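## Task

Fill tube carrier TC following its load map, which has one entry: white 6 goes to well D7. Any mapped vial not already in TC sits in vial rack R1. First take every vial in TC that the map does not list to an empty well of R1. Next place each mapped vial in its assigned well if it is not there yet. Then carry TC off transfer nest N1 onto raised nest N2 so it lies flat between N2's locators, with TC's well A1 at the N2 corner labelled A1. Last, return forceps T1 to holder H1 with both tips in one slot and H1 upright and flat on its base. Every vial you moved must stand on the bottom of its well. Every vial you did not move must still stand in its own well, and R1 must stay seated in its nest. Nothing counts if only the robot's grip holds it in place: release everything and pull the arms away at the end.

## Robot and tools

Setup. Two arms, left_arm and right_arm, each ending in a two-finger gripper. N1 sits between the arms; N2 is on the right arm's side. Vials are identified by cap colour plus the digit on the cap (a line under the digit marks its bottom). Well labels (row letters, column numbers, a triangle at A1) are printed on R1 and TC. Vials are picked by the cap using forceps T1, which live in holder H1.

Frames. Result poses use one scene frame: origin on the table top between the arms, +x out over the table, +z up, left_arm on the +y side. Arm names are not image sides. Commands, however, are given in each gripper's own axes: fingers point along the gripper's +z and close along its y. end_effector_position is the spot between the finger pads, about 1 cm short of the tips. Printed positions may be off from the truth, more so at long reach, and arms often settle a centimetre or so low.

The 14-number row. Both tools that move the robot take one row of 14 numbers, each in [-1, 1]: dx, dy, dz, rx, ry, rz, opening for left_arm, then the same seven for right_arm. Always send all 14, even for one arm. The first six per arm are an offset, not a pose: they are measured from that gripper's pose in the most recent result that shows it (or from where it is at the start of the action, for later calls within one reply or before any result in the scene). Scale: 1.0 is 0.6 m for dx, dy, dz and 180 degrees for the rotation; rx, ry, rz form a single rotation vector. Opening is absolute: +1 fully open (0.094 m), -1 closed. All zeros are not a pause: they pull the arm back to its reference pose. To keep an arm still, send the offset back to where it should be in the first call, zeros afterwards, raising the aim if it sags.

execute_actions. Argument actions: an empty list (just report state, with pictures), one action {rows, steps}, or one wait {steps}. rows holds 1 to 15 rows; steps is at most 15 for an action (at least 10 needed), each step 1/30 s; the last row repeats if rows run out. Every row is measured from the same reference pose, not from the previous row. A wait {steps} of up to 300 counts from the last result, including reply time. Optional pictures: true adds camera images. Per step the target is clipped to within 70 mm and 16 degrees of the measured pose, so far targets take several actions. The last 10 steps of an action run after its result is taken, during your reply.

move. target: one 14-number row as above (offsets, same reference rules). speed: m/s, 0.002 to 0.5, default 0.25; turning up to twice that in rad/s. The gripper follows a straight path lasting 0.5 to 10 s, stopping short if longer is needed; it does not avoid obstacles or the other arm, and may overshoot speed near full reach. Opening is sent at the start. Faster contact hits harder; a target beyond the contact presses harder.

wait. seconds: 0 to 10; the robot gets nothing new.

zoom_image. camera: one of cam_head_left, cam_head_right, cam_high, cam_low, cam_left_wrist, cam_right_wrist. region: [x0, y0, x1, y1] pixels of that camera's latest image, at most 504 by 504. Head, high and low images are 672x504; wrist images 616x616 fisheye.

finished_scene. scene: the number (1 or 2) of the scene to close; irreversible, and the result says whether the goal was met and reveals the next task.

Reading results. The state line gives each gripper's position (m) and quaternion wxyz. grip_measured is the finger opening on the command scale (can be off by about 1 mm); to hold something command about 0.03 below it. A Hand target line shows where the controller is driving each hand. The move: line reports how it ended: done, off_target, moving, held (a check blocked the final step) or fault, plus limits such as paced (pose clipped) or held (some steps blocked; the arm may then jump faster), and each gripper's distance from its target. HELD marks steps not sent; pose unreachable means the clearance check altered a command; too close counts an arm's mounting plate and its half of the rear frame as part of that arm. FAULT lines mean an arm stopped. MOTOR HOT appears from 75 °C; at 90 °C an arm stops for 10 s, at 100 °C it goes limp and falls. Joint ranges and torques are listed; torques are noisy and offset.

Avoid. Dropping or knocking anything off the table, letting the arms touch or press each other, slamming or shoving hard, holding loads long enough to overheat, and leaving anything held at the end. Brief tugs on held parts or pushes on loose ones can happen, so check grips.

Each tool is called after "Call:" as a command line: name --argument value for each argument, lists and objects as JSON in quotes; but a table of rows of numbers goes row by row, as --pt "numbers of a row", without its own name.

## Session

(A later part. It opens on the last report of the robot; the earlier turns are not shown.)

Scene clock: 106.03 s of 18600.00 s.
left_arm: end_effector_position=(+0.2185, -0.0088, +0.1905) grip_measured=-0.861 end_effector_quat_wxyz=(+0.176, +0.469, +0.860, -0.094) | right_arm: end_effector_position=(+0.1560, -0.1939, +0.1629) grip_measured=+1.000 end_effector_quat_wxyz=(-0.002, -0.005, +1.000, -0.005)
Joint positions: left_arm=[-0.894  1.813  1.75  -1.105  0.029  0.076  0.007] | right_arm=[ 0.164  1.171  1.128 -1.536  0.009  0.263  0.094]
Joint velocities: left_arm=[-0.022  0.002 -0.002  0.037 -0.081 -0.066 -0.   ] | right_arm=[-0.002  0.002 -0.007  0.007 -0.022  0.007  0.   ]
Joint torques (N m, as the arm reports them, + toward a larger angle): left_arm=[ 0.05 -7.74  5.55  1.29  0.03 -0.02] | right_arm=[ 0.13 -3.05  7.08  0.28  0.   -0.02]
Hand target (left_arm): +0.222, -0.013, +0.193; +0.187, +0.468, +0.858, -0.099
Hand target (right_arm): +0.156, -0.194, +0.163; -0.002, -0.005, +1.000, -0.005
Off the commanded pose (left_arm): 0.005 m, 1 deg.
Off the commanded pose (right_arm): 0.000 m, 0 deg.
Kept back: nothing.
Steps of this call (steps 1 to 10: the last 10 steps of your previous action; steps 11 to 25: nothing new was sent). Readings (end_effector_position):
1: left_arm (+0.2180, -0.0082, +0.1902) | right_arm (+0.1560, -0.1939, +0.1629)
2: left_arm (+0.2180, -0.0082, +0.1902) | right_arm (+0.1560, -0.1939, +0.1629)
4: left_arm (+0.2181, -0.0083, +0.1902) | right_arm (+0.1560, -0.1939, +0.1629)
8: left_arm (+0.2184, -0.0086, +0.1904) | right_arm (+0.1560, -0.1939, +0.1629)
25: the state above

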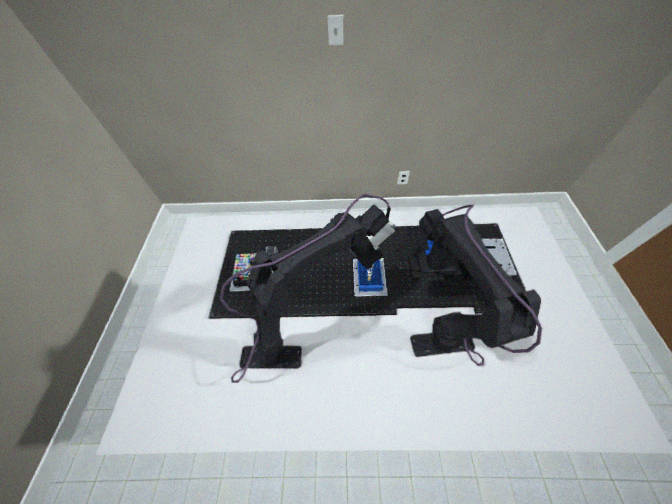

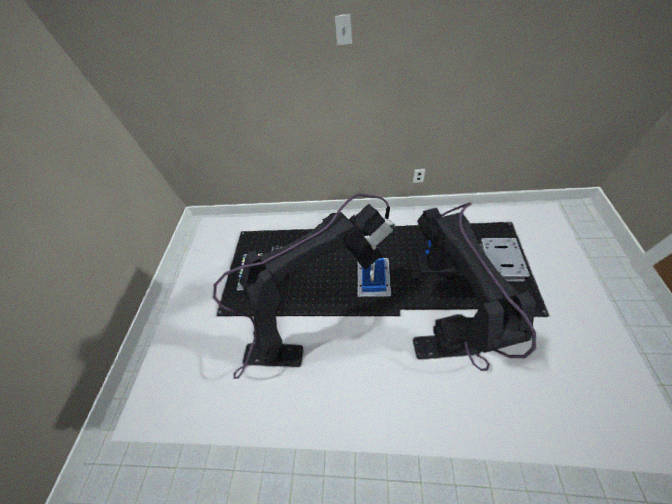

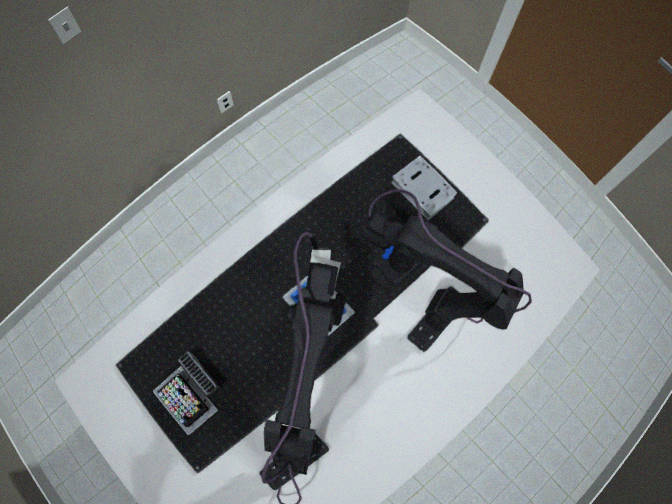

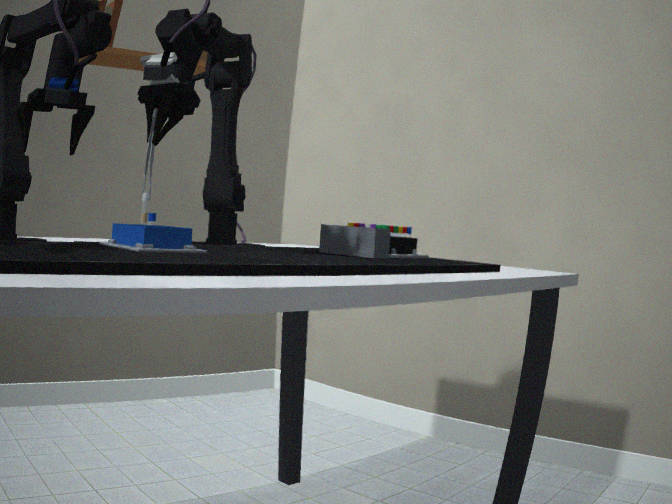

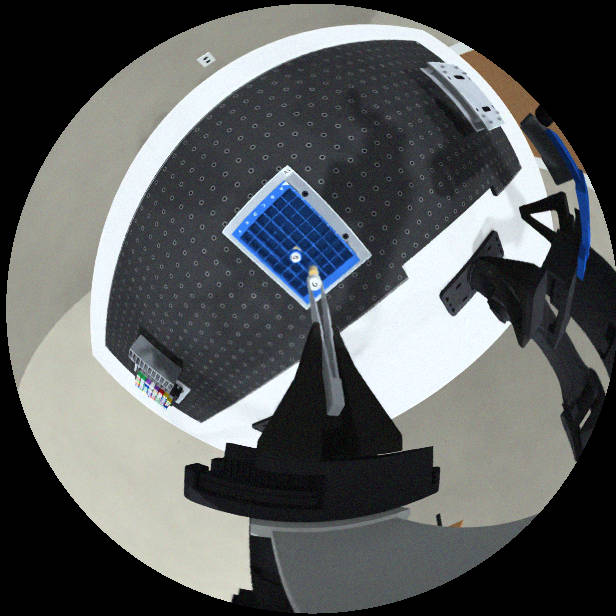

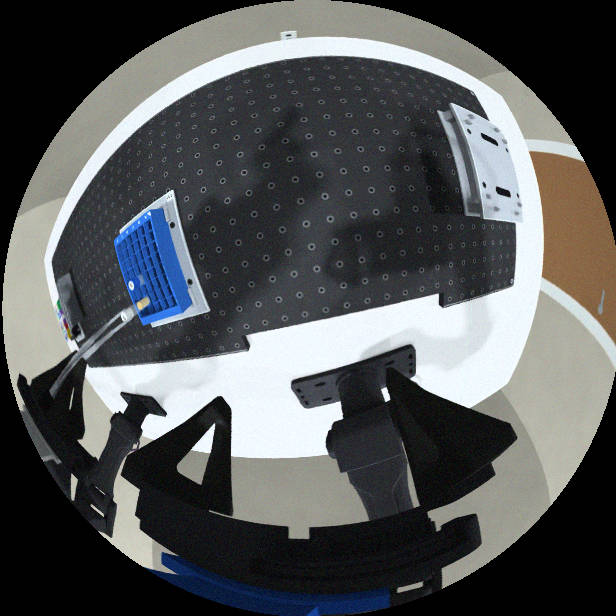

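Call:
execute_actions --actions '[{"rows": [[-0.00475,0.0005,0.004,-0.0004,-0.00473,0.0001,-0.87,0,0,0,0,0,0,1],[-0.00437,0.0005,0.0051,-0.0004,-0.00465,0.0001,-0.87,0,0,0,0,0,0,1],[-0.004,0.0005,0.0062,-0.0004,-0.00457,0.0001,-0.87,0,0,0,0,0,0,1],[-0.00362,0.0005,0.00725,-0.0004,-0.00449,0.0001,-0.87,0,0,0,0,0,0,1],[-0.00324,0.0005,0.00834,-0.0003,-0.00441,0.0001,-0.87,0,0,0,0,0,0,1],[-0.00286,0.0005,0.00943,-0.0003,-0.00433,0.0001,-0.87,0,0,0,0,0,0,1],[-0.00248,0.0005,0.01051,-0.0003,-0.00425,0.0001,-0.87,0,0,0,0,0,0,1],[-0.0021,0.0005,0.0116,-0.0003,-0.00417,0.0001,-0.87,0,0,0,0,0,0,1],[-0.00173,0.0005,0.01269,-0.0003,-0.00409,0.0001,-0.87,0,0,0,0,0,0,1],[-0.00135,0.0005,0.01377,-0.0003,-0.00401,0.0001,-0.87,0,0,0,0,0,0,1],[-0.00097,0.0005,0.01486,-0.0003,-0.00393,0.0001,-0.87,0,0,0,0,0,0,1],[-0.00059,0.0005,0.01595,-0.0003,-0.00385,0.0001,-0.87,0,0,0,0,0,0,1],[-0.00021,0.0005,0.01703,-0.0003,-0.00377,0.0001,-0.87,0,0,0,0,0,0,1],[0.00016,0.0005,0.01812,-0.0003,-0.00369,0.0001,-0.87,0,0,0,0,0,0,1],[0.00054,0.0005,0.01921,-0.0003,-0.00361,0.0001,-0.87,0,0,0,0,0,0,1]], "steps": 15}]'

Call:
execute_actions --actions '[{"steps": 25}]' --pictures true

Call:
zoom_image --camera "cam_left_wrist" --region '[290, 248, 335, 293]'

Call:
zoom_image --camera "cam_right_wrist" --region '[115, 265, 175, 325]'

Scene clock: 108.60 s of 18600.00 s.
left_arm: end_effector_position=(+0.2188, -0.0093, +0.1902) grip_measured=-0.861 end_effector_quat_wxyz=(+0.177, +0.469, +0.860, -0.095) | right_arm: end_effector_position=(+0.1560, -0.1939, +0.1629) grip_measured=+1.000 end_effector_quat_wxyz=(-0.002, -0.005, +1.000, -0.005)
Joint positions: left_arm=[-0.894  1.813  1.748 -1.102  0.029  0.076  0.007] | right_arm=[ 0.164  1.171  1.128 -1.536  0.009  0.263  0.094]
Joint velocities: left_arm=[-0.007 -0.012 -0.061  0.183 -0.051 -0.037 -0.   ] | right_arm=[ 0.012 -0.002 -0.002 -0.022 -0.037  0.022  0.   ]
Joint torques (N m, as the arm reports them, + toward a larger angle): left_arm=[ 0.04 -7.72  4.61  1.22  0.04 -0.02] | right_arm=[ 0.06 -3.07  7.08  0.29  0.01 -0.02]
Steps of this call (steps 1 to 72: nothing new was sent; steps 73 to 77: the first 5 steps of this action). Readings (end_effector_position):
73: left_arm (+0.2185, -0.0088, +0.1905) | right_arm (+0.1560, -0.1939, +0.1629)
74: left_arm (+0.2185, -0.0088, +0.1905) | right_arm (+0.1560, -0.1939, +0.1629)
76: left_arm (+0.2187, -0.0091, +0.1907) | right_arm (+0.1560, -0.1939, +0.1629)
77: the state above

Scene clock: 109.43 s of 18600.00 s.
left_arm: end_effector_position=(+0.2187, -0.0091, +0.1807) grip_measured=-0.861 end_effector_quat_wxyz=(+0.174, +0.469, +0.861, -0.093) | right_arm: end_effector_position=(+0.1560, -0.1939, +0.1629) grip_measured=+1.000 end_effector_quat_wxyz=(-0.002, -0.005, +1.000, -0.005)
Joint positions: left_arm=[-0.894  1.813  1.712 -1.073  0.029  0.076  0.007] | right_arm=[ 0.164  1.171  1.128 -1.536  0.009  0.263  0.094]
Joint velocities: left_arm=[ 0.017  0.007 -0.007  0.066 -0.037 -0.007  0.   ] | right_arm=[-0.007  0.002 -0.007 -0.051 -0.007 -0.066  0.   ]
Joint torques (N m, as the arm reports them, + toward a larger angle): left_arm=[ 0.03 -7.63  5.    1.3   0.04 -0.03] | right_arm=[ 0.08 -3.04  7.04  0.29  0.   -0.04]
Hand target (left_arm): +0.221, -0.012, +0.180; +0.181, +0.468, +0.859, -0.096
Hand target (right_arm): +0.156, -0.194, +0.163; -0.002, -0.005, +1.000, -0.005
Off the commanded pose (left_arm): 0.004 m, 1 deg.
Off the commanded pose (right_arm): 0.000 m, 0 deg.
Kept back: nothing.
Steps of this call (steps 1 to 10: the last 10 steps of your previous action; steps 11 to 25: nothing new was sent). Readings (end_effector_position):
1: left_arm (+0.2189, -0.0094, +0.1897) | right_arm (+0.1560, -0.1939, +0.1629)
2: left_arm (+0.2188, -0.0093, +0.1886) | right_arm (+0.1560, -0.1939, +0.1629)
4: left_arm (+0.2185, -0.0088, +0.1863) | right_arm (+0.1560, -0.1939, +0.1629)
8: left_arm (+0.2181, -0.0083, +0.1828) | right_arm (+0.1560, -0.1939, +0.1629)
25: the state above

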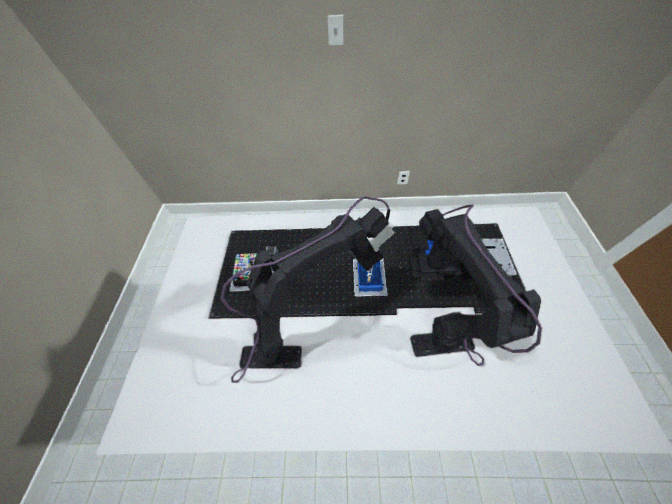

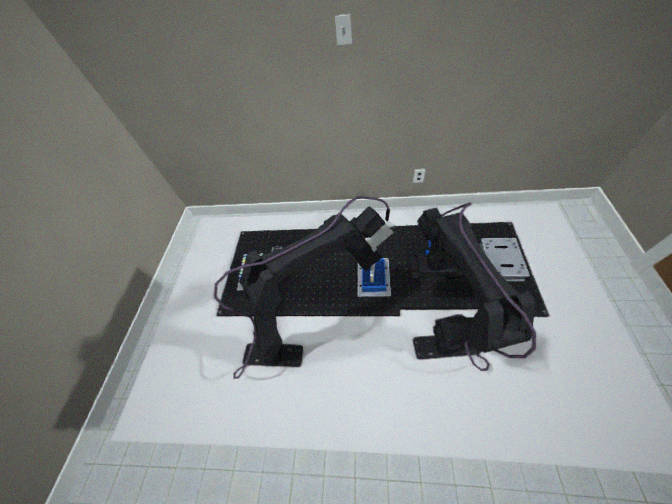

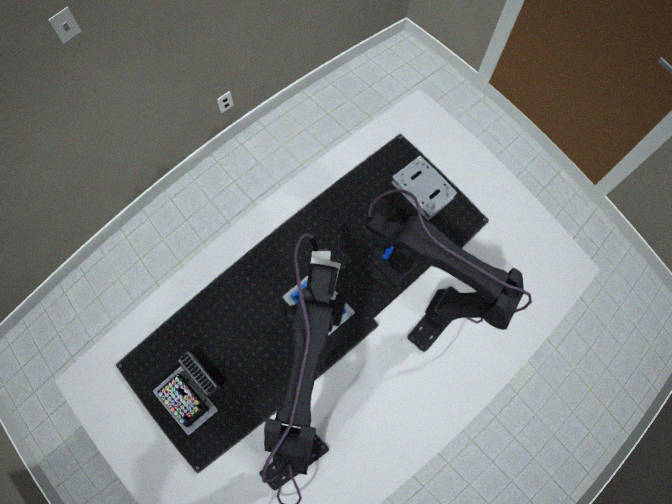

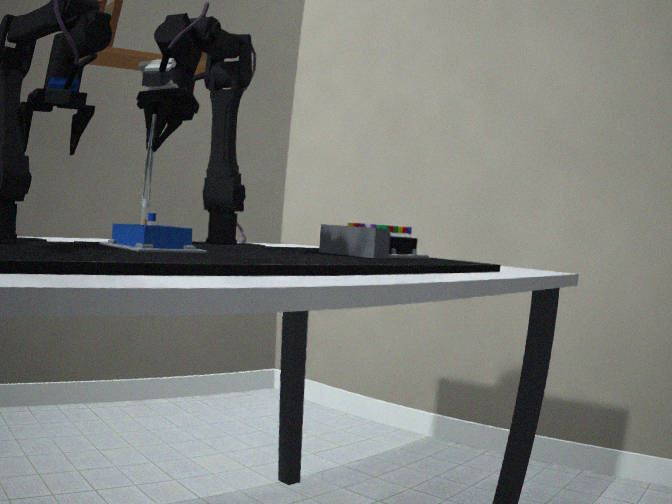

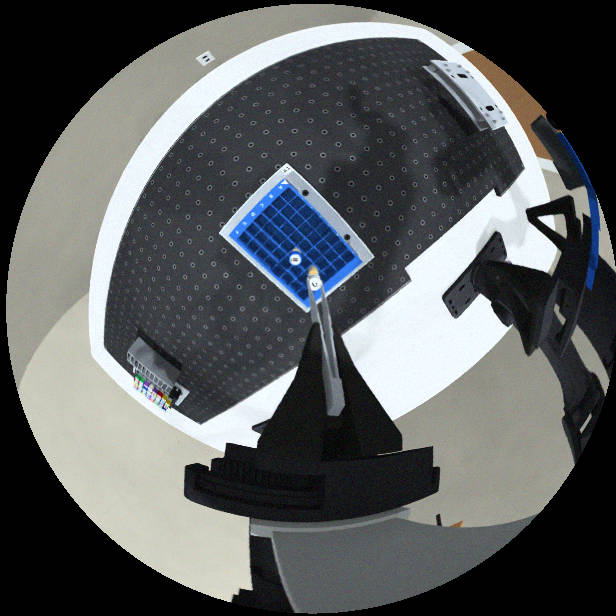

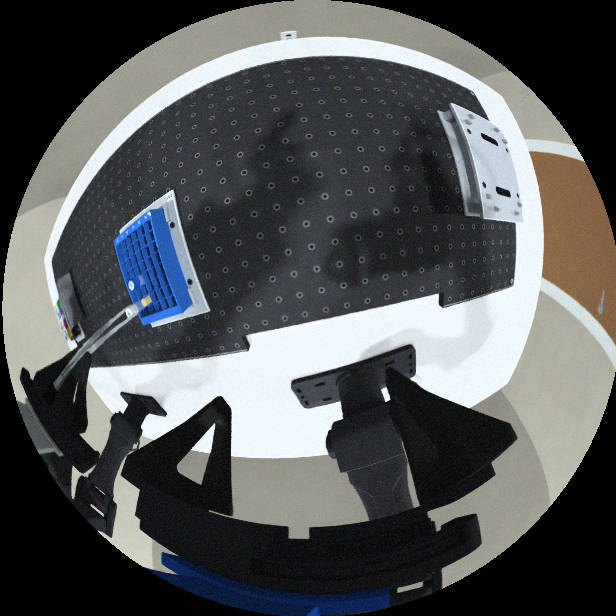

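Region (290, 248, 335, 293) of cam_left_wrist's 616x616 image, scaled by 11.200, with more detail than that image has.

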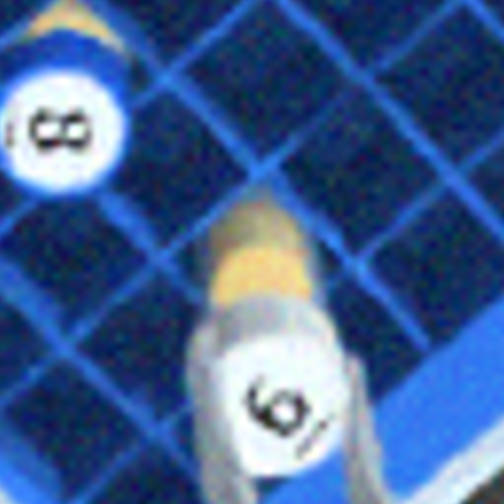

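Region (115, 265, 175, 325) of cam_right_wrist's 616x616 image, scaled by 8.400, with more detail than that image has.

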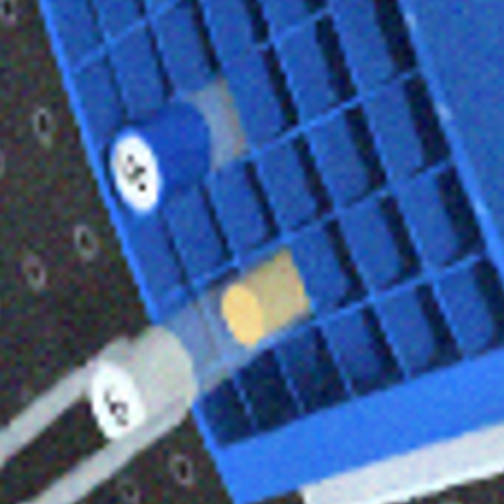

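Call:
execute_actions --actions '[{"rows": [[-0.0051,0.0005,0.004,-0.0004,-0.0052,0.0001,-0.87,0,0,0,0,0,0,1],[-0.00444,0.0005,0.006,-0.0004,-0.0052,0.0001,-0.87,0,0,0,0,0,0,1],[-0.00377,0.0005,0.0079,-0.0004,-0.0051,0.0001,-0.87,0,0,0,0,0,0,1],[-0.0031,0.0006,0.0099,-0.0004,-0.0051,0.0001,-0.87,0,0,0,0,0,0,1],[-0.00244,0.0006,0.0119,-0.0004,-0.0051,0.0001,-0.87,0,0,0,0,0,0,1],[-0.00178,0.0006,0.0138,-0.0004,-0.005,0.0001,-0.87,0,0,0,0,0,0,1],[-0.0011,0.0006,0.0158,-0.0004,-0.005,0.0001,-0.87,0,0,0,0,0,0,1],[-0.00045,0.0006,0.0177,-0.0004,-0.005,0.0001,-0.87,0,0,0,0,0,0,1],[0.0002,0.0006,0.0197,-0.0004,-0.005,0.0001,-0.87,0,0,0,0,0,0,1],[0.0009,0.0006,0.0217,-0.0004,-0.0049,0.0001,-0.87,0,0,0,0,0,0,1],[0.00155,0.0006,0.0236,-0.0004,-0.0049,0.0001,-0.87,0,0,0,0,0,0,1],[0.0022,0.0006,0.0256,-0.0004,-0.0049,0.0001,-0.87,0,0,0,0,0,0,1],[0.0029,0.0007,0.0275,-0.0004,-0.0048,0.0001,-0.87,0,0,0,0,0,0,1],[0.00355,0.0007,0.0295,-0.0004,-0.0048,0.0001,-0.87,0,0,0,0,0,0,1],[0.0042,0.0007,0.0315,-0.0004,-0.0048,0.0001,-0.87,0,0,0,0,0,0,1]], "steps": 15}]'

Call:
execute_actions --actions '[{"steps": 25}]' --pictures true

Call:
zoom_image --camera "cam_low" --region '[120, 180, 180, 240]'

Call:
zoom_image --camera "cam_left_wrist" --region '[280, 240, 345, 305]'

Scene clock: 110.60 s of 18600.00 s.
left_arm: end_effector_position=(+0.2191, -0.0096, +0.1786) grip_measured=-0.861 end_effector_quat_wxyz=(+0.175, +0.469, +0.861, -0.094) | right_arm: end_effector_position=(+0.1560, -0.1939, +0.1629) grip_measured=+1.000 end_effector_quat_wxyz=(-0.002, -0.005, +1.000, -0.005)
Joint positions: left_arm=[-0.894  1.813  1.703 -1.063  0.029  0.076  0.007] | right_arm=[ 0.164  1.171  1.128 -1.536  0.009  0.263  0.094]
Joint velocities: left_arm=[-0.007 -0.002 -0.139  0.051 -0.022  0.022 -0.001] | right_arm=[-0.007 -0.002  0.017 -0.007 -0.066  0.051  0.   ]
Joint torques (N m, as the arm reports them, + toward a larger angle): left_arm=[ 0.02 -7.78  4.78  1.25  0.03 -0.02] | right_arm=[ 0.07 -3.07  7.05  0.29  0.   -0.04]
Steps of this call (steps 1 to 30: nothing new was sent; steps 31 to 35: the first 5 steps of this action). Readings (end_effector_position):
31: left_arm (+0.2187, -0.0091, +0.1807) | right_arm (+0.1560, -0.1939, +0.1629)
32: left_arm (+0.2188, -0.0093, +0.1808) | right_arm (+0.1560, -0.1939, +0.1629)
34: left_arm (+0.2190, -0.0095, +0.1796) | right_arm (+0.1560, -0.1939, +0.1629)
35: the state above

Scene clock: 111.43 s of 18600.00 s.
left_arm: end_effector_position=(+0.2192, -0.0098, +0.1626) grip_measured=-0.861 end_effector_quat_wxyz=(+0.172, +0.469, +0.861, -0.093) | right_arm: end_effector_position=(+0.1560, -0.1939, +0.1629) grip_measured=+1.000 end_effector_quat_wxyz=(-0.002, -0.005, +1.000, -0.005)
Joint positions: left_arm=[-0.894  1.813  1.642 -1.007  0.029  0.076  0.007] | right_arm=[ 0.164  1.171  1.128 -1.536  0.009  0.263  0.094]
Joint velocities: left_arm=[ 0.002  0.007 -0.007  0.007  0.007 -0.051 -0.001] | right_arm=[-0.007  0.012 -0.022  0.007 -0.007  0.007  0.   ]
Joint torques (N m, as the arm reports them, + toward a larger angle): left_arm=[ 0.   -7.77  5.09  1.31  0.04 -0.04] | right_arm=[ 0.06 -3.1   7.05  0.29  0.02 -0.03]
Hand target (left_arm): +0.222, -0.013, +0.162; +0.180, +0.468, +0.860, -0.096
Hand target (right_arm): +0.156, -0.194, +0.163; -0.002, -0.005, +1.000, -0.005
Off the commanded pose (left_arm): 0.004 m, 1 deg.
Off the commanded pose (right_arm): 0.000 m, 0 deg.
Kept back: nothing.
Steps of this call (steps 1 to 10: the last 10 steps of your previous action; steps 11 to 25: nothing new was sent). Readings (end_effector_position):
1: left_arm (+0.2189, -0.0093, +0.1769) | right_arm (+0.1560, -0.1939, +0.1629)
2: left_arm (+0.2185, -0.0089, +0.1751) | right_arm (+0.1560, -0.1939, +0.1629)
4: left_arm (+0.2181, -0.0083, +0.1717) | right_arm (+0.1560, -0.1939, +0.1629)
8: left_arm (+0.2183, -0.0086, +0.1668) | right_arm (+0.1560, -0.1939, +0.1629)
25: the state above

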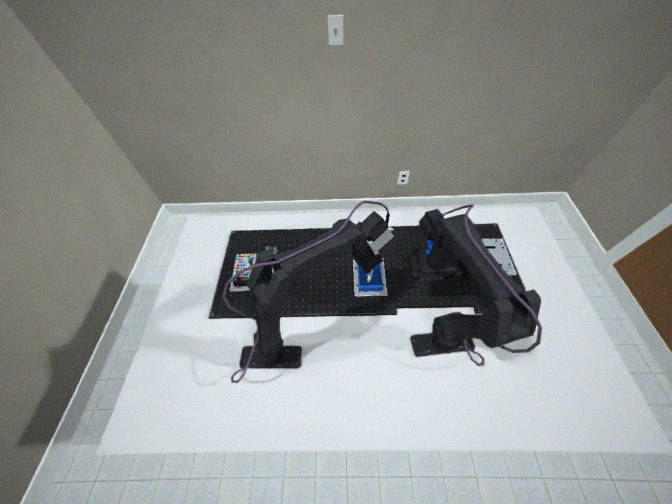

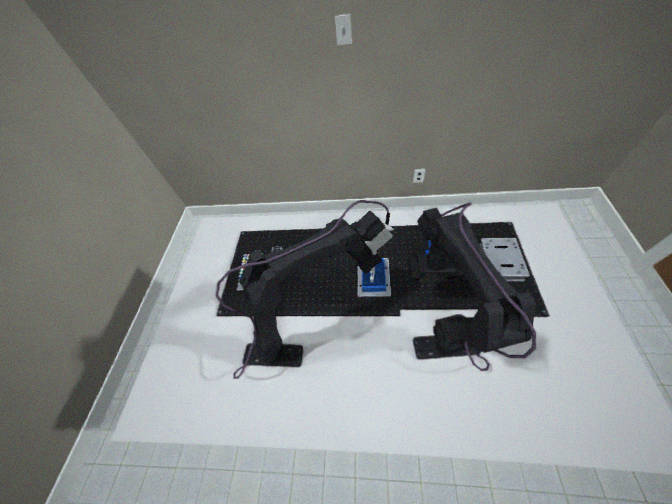

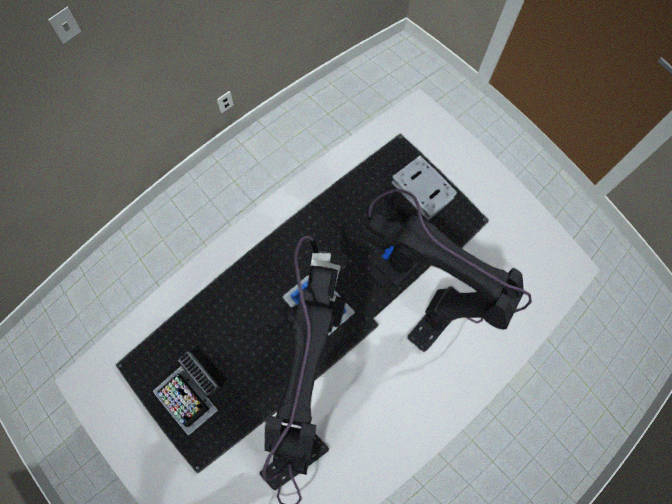

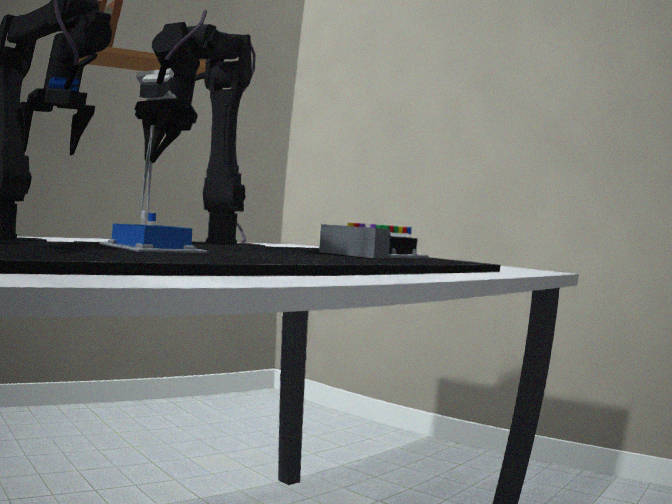

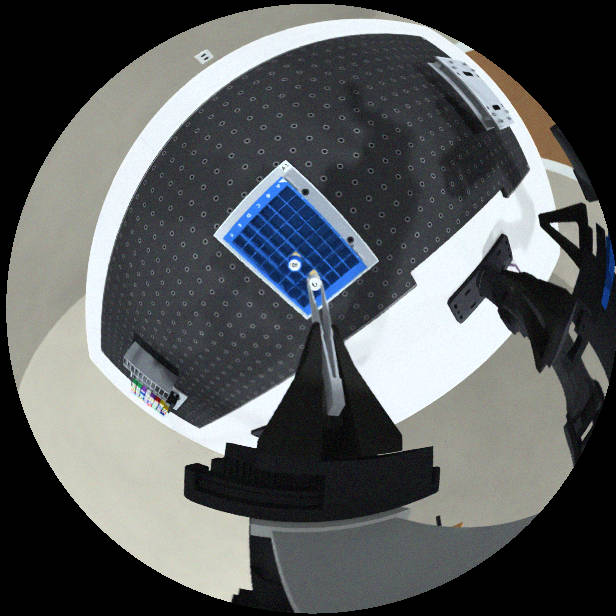

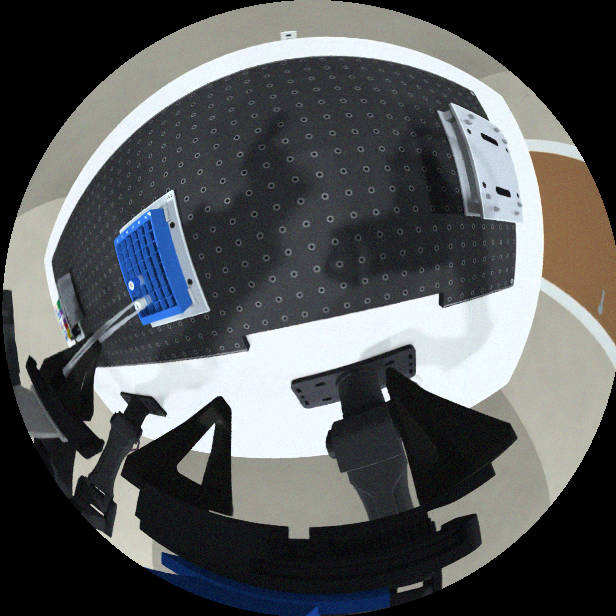

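Region (120, 180, 180, 240) of cam_low's 672x504 image, scaled by 8.400, with more detail than that image has.

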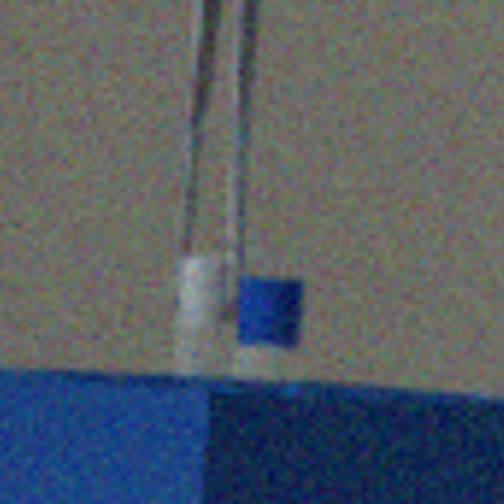

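Region (280, 240, 345, 305) of cam_left_wrist's 616x616 image, scaled by 7.754, with more detail than that image has.

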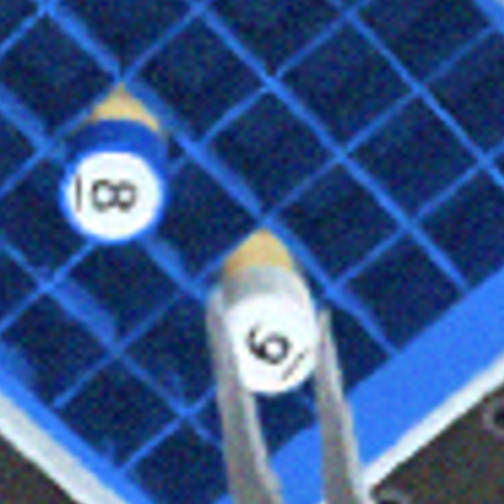

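Call:
execute_actions --actions '[{"rows": [[-0.0051,0.0005,0.004,-0.0004,-0.005,0.0001,-0.87,0,0,0,0,0,0,1],[-0.0047,0.0005,0.0048,-0.0004,-0.005,0.0001,-0.87,0,0,0,0,0,0,1],[-0.0043,0.0005,0.0057,-0.0004,-0.005,0.0001,-0.87,0,0,0,0,0,0,1],[-0.0038,0.0005,0.0065,-0.0004,-0.005,0.0001,-0.87,0,0,0,0,0,0,1],[-0.0034,0.0005,0.0074,-0.0004,-0.0049,0.0001,-0.87,0,0,0,0,0,0,1],[-0.003,0.0005,0.0083,-0.0004,-0.0049,0.0001,-0.87,0,0,0,0,0,0,1]], "steps": 15}]'

Call:
execute_actions --actions '[{"steps": 16}]' --pictures false

Scene clock: 112.43 s of 18600.00 s.
left_arm: end_effector_position=(+0.2194, -0.0100, +0.1627) grip_measured=-0.861 end_effector_quat_wxyz=(+0.173, +0.469, +0.861, -0.093) | right_arm: end_effector_position=(+0.1560, -0.1939, +0.1629) grip_measured=+1.000 end_effector_quat_wxyz=(-0.002, -0.005, +1.000, -0.005)
Joint positions: left_arm=[-0.894  1.813  1.642 -1.006  0.029  0.076  0.007] | right_arm=[ 0.164  1.171  1.128 -1.536  0.009  0.263  0.094]
Joint velocities: left_arm=[-0.002 -0.012 -0.022  0.125 -0.022  0.066 -0.001] | right_arm=[ 0.007  0.002  0.002 -0.051  0.037 -0.081  0.   ]
Joint torques (N m, as the arm reports them, + toward a larger angle): left_arm=[ 0.02 -7.71  4.3   1.33  0.03 -0.02] | right_arm=[ 0.05 -3.13  7.06  0.29  0.   -0.03]
Steps of this call (steps 1 to 25: nothing new was sent; steps 26 to 30: the first 5 steps of this action). Readings (end_effector_position):
26: left_arm (+0.2192, -0.0098, +0.1626) | right_arm (+0.1560, -0.1939, +0.1629)
27: left_arm (+0.2192, -0.0098, +0.1626) | right_arm (+0.1560, -0.1939, +0.1629)
29: left_arm (+0.2193, -0.0099, +0.1627) | right_arm (+0.1560, -0.1939, +0.1629)
30: the state above

Scene clock: 112.97 s of 18600.00 s.
left_arm: end_effector_position=(+0.2192, -0.0097, +0.1595) grip_measured=-0.861 end_effector_quat_wxyz=(+0.172, +0.469, +0.861, -0.092) | right_arm: end_effector_position=(+0.1560, -0.1939, +0.1629) grip_measured=+1.000 end_effector_quat_wxyz=(-0.002, -0.005, +1.000, -0.005)
Joint positions: left_arm=[-0.894  1.813  1.63  -0.996  0.029  0.076  0.007] | right_arm=[ 0.164  1.171  1.128 -1.536  0.009  0.263  0.094]
Joint velocities: left_arm=[ 0.017 -0.002 -0.002 -0.095  0.007  0.081  0.   ] | right_arm=[-0.017 -0.007  0.002  0.037  0.007 -0.007  0.   ]
Joint torques (N m, as the arm reports them, + toward a larger angle): left_arm=[ 0.07 -7.74  5.02  1.29  0.03 -0.01] | right_arm=[ 0.11 -3.08  7.07  0.3  -0.01 -0.03]
Hand target (left_arm): +0.221, -0.013, +0.159; +0.179, +0.469, +0.860, -0.095
Hand target (right_arm): +0.156, -0.194, +0.163; -0.002, -0.005, +1.000, -0.005
Off the commanded pose (left_arm): 0.004 m, 1 deg.
Off the commanded pose (right_arm): 0.000 m, 0 deg.
Kept back: nothing.
Steps of this call (steps 1 to 10: the last 10 steps of your previous action; steps 11 to 16: nothing new was sent). Readings (end_effector_position):
1: left_arm (+0.2195, -0.0101, +0.1623) | right_arm (+0.1560, -0.1939, +0.1629)
2: left_arm (+0.2194, -0.0100, +0.1617) | right_arm (+0.1560, -0.1939, +0.1629)
4: left_arm (+0.2190, -0.0095, +0.1600) | right_arm (+0.1560, -0.1939, +0.1629)
8: left_arm (+0.2191, -0.0096, +0.1595) | right_arm (+0.1560, -0.1939, +0.1629)
16: the state above

Now open the forceps gradually.

Call:
execute_actions --actions '[{"rows": [[0,0,0,0,0,0,-0.862,0,0,0,0,0,0,1],[0,0,0,0,0,0,-0.855,0,0,0,0,0,0,1],[0,0,0,0,0,0,-0.848,0,0,0,0,0,0,1],[0,0,0,0,0,0,-0.841,0,0,0,0,0,0,1],[0,0,0,0,0,0,-0.834,0,0,0,0,0,0,1],[0,0,0,0,0,0,-0.827,0,0,0,0,0,0,1],[0,0,0,0,0,0,-0.82,0,0,0,0,0,0,1],[0,0,0,0,0,0,-0.813,0,0,0,0,0,0,1],[0,0,0,0,0,0,-0.806,0,0,0,0,0,0,1],[0,0,0,0,0,0,-0.8,0,0,0,0,0,0,1],[0,0,0,0,0,0,-0.793,0,0,0,0,0,0,1],[0,0,0,0,0,0,-0.787,0,0,0,0,0,0,1]], "steps": 13}]'

Call:
execute_actions --actions '[{"steps": 20}]' --pictures true

Call:
zoom_image --camera "cam_low" --region '[120, 180, 180, 240]'

Call:
zoom_image --camera "cam_left_wrist" --region '[280, 240, 345, 305]'

Scene clock: 113.70 s of 18600.00 s.
left_arm: end_effector_position=(+0.2192, -0.0097, +0.1595) grip_measured=-0.848 end_effector_quat_wxyz=(+0.172, +0.469, +0.861, -0.092) | right_arm: end_effector_position=(+0.1560, -0.1939, +0.1629) grip_measured=+1.000 end_effector_quat_wxyz=(-0.002, -0.005, +1.000, -0.005)
Joint positions: left_arm=[-0.894  1.813  1.63  -0.996  0.029  0.076  0.007] | right_arm=[ 0.164  1.171  1.128 -1.536  0.009  0.263  0.094]
Joint velocities: left_arm=[-0.002  0.007  0.017  0.022  0.066 -0.007  0.005] | right_arm=[ 0.012 -0.012 -0.002 -0.051 -0.022  0.022  0.   ]
Joint torques (N m, as the arm reports them, + toward a larger angle): left_arm=[ 0.02 -7.66  5.93  1.06  0.04 -0.03] | right_arm=[ 0.08 -3.09  7.07  0.28  0.   -0.03]
Steps of this call (steps 1 to 19: nothing new was sent; steps 20 to 22: the first 3 steps of this action). Readings (end_effector_position):
20: left_arm (+0.2192, -0.0097, +0.1595) | right_arm (+0.1560, -0.1939, +0.1629)
21: left_arm (+0.2192, -0.0097, +0.1595) | right_arm (+0.1560, -0.1939, +0.1629)
22: the state above

Scene clock: 114.37 s of 18600.00 s.
left_arm: end_effector_position=(+0.2192, -0.0097, +0.1595) grip_measured=-0.789 end_effector_quat_wxyz=(+0.172, +0.469, +0.861, -0.092) | right_arm: end_effector_position=(+0.1560, -0.1939, +0.1629) grip_measured=+1.000 end_effector_quat_wxyz=(-0.002, -0.005, +1.000, -0.005)
Joint positions: left_arm=[-0.894  1.813  1.63  -0.996  0.029  0.076  0.01 ] | right_arm=[ 0.164  1.171  1.128 -1.536  0.009  0.263  0.094]
Joint velocities: left_arm=[-0.007  0.007 -0.012 -0.037  0.037 -0.007  0.001] | right_arm=[-0.017 -0.012 -0.022 -0.007  0.007 -0.007  0.   ]
Joint torques (N m, as the arm reports them, + toward a larger angle): left_arm=[ 0.08 -7.66  5.86  1.04  0.04 -0.02] | right_arm=[ 0.06 -3.08  7.08  0.29  0.01 -0.03]
Hand target (left_arm): +0.219, -0.010, +0.160; +0.172, +0.469, +0.861, -0.092
Hand target (right_arm): +0.156, -0.194, +0.163; -0.002, -0.005, +1.000, -0.005
Off the commanded pose (left_arm): 0.000 m, 0 deg.
Off the commanded pose (right_arm): 0.000 m, 0 deg.
Kept back: nothing.
Steps of this call (steps 1 to 10: the last 10 steps of your previous action; steps 11 to 20: nothing new was sent). Readings (end_effector_position):
1: left_arm (+0.2192, -0.0097, +0.1595) | right_arm (+0.1560, -0.1939, +0.1629)
2: left_arm (+0.2192, -0.0097, +0.1595) | right_arm (+0.1560, -0.1939, +0.1629)
4: left_arm (+0.2192, -0.0097, +0.1595) | right_arm (+0.1560, -0.1939, +0.1629)
8: left_arm (+0.2192, -0.0097, +0.1595) | right_arm (+0.1560, -0.1939, +0.1629)
20: the state above

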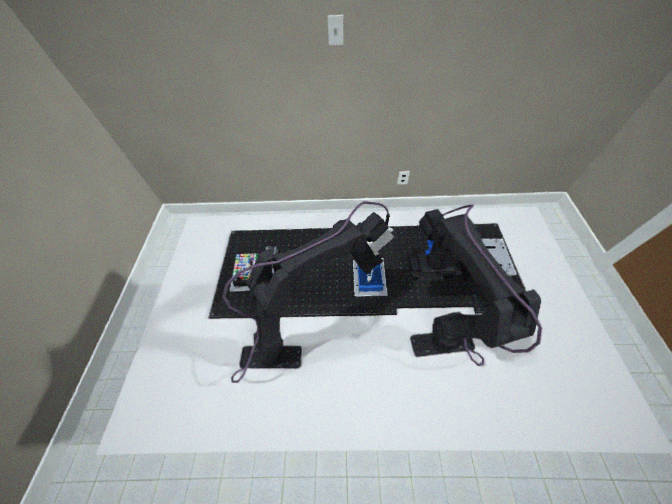

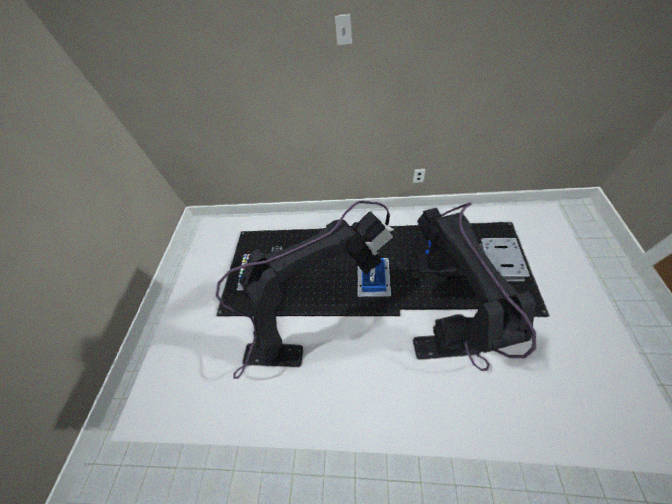

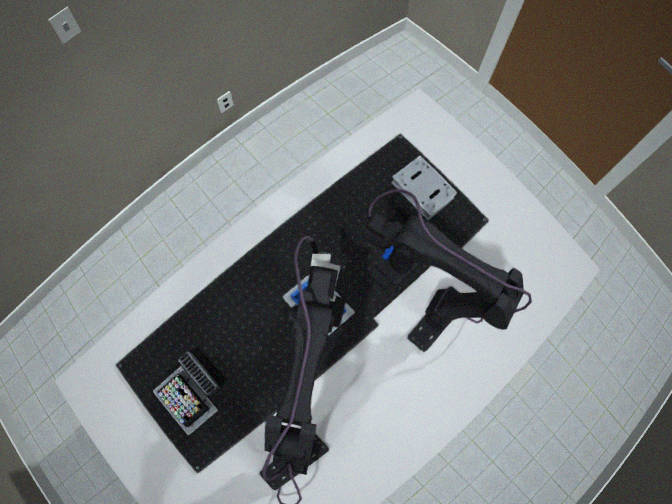

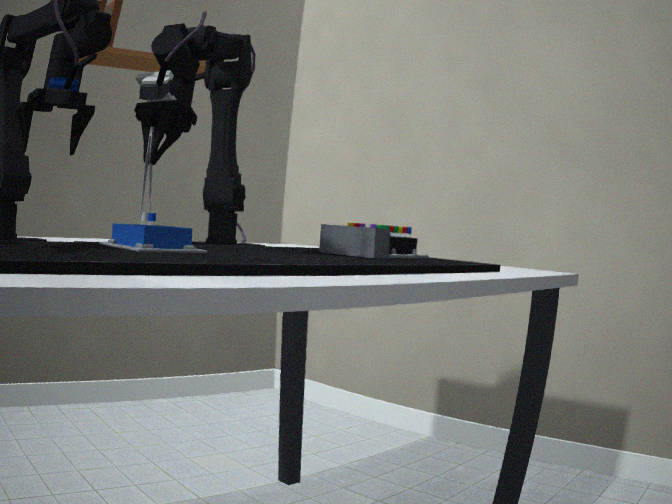

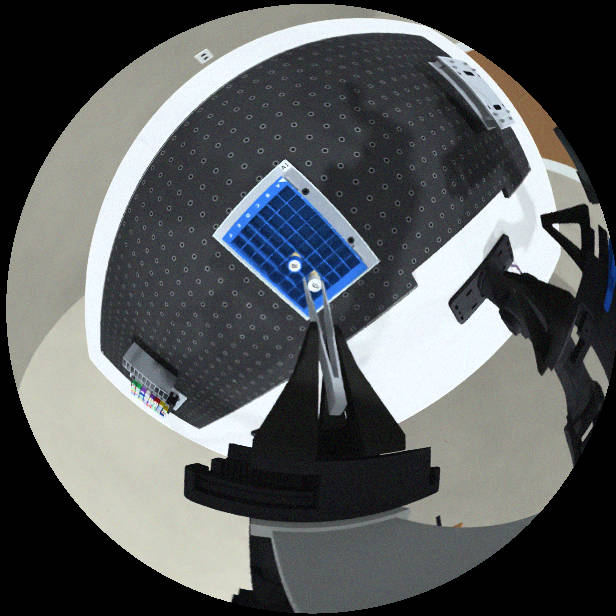

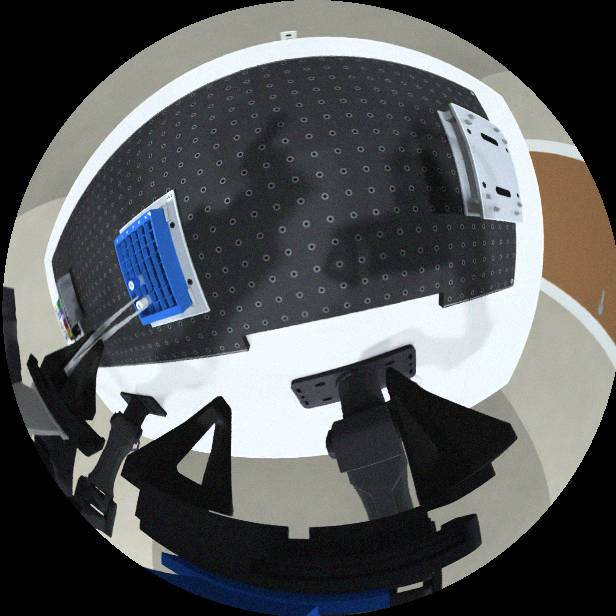

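Region (120, 180, 180, 240) of cam_low's 672x504 image, scaled by 8.400, with more detail than that image has.

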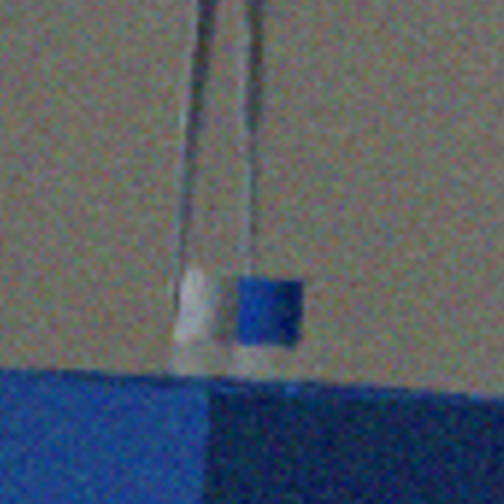

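Region (280, 240, 345, 305) of cam_left_wrist's 616x616 image, scaled by 7.754, with more detail than that image has.

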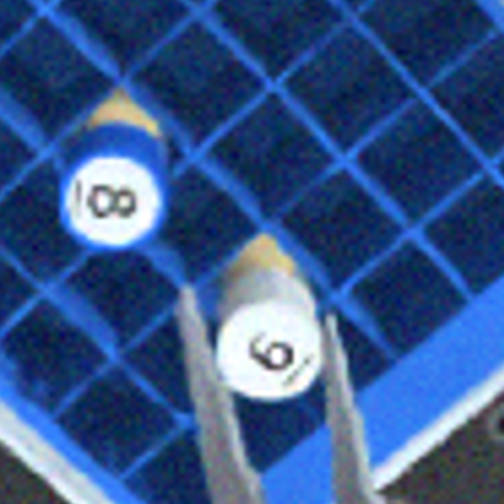

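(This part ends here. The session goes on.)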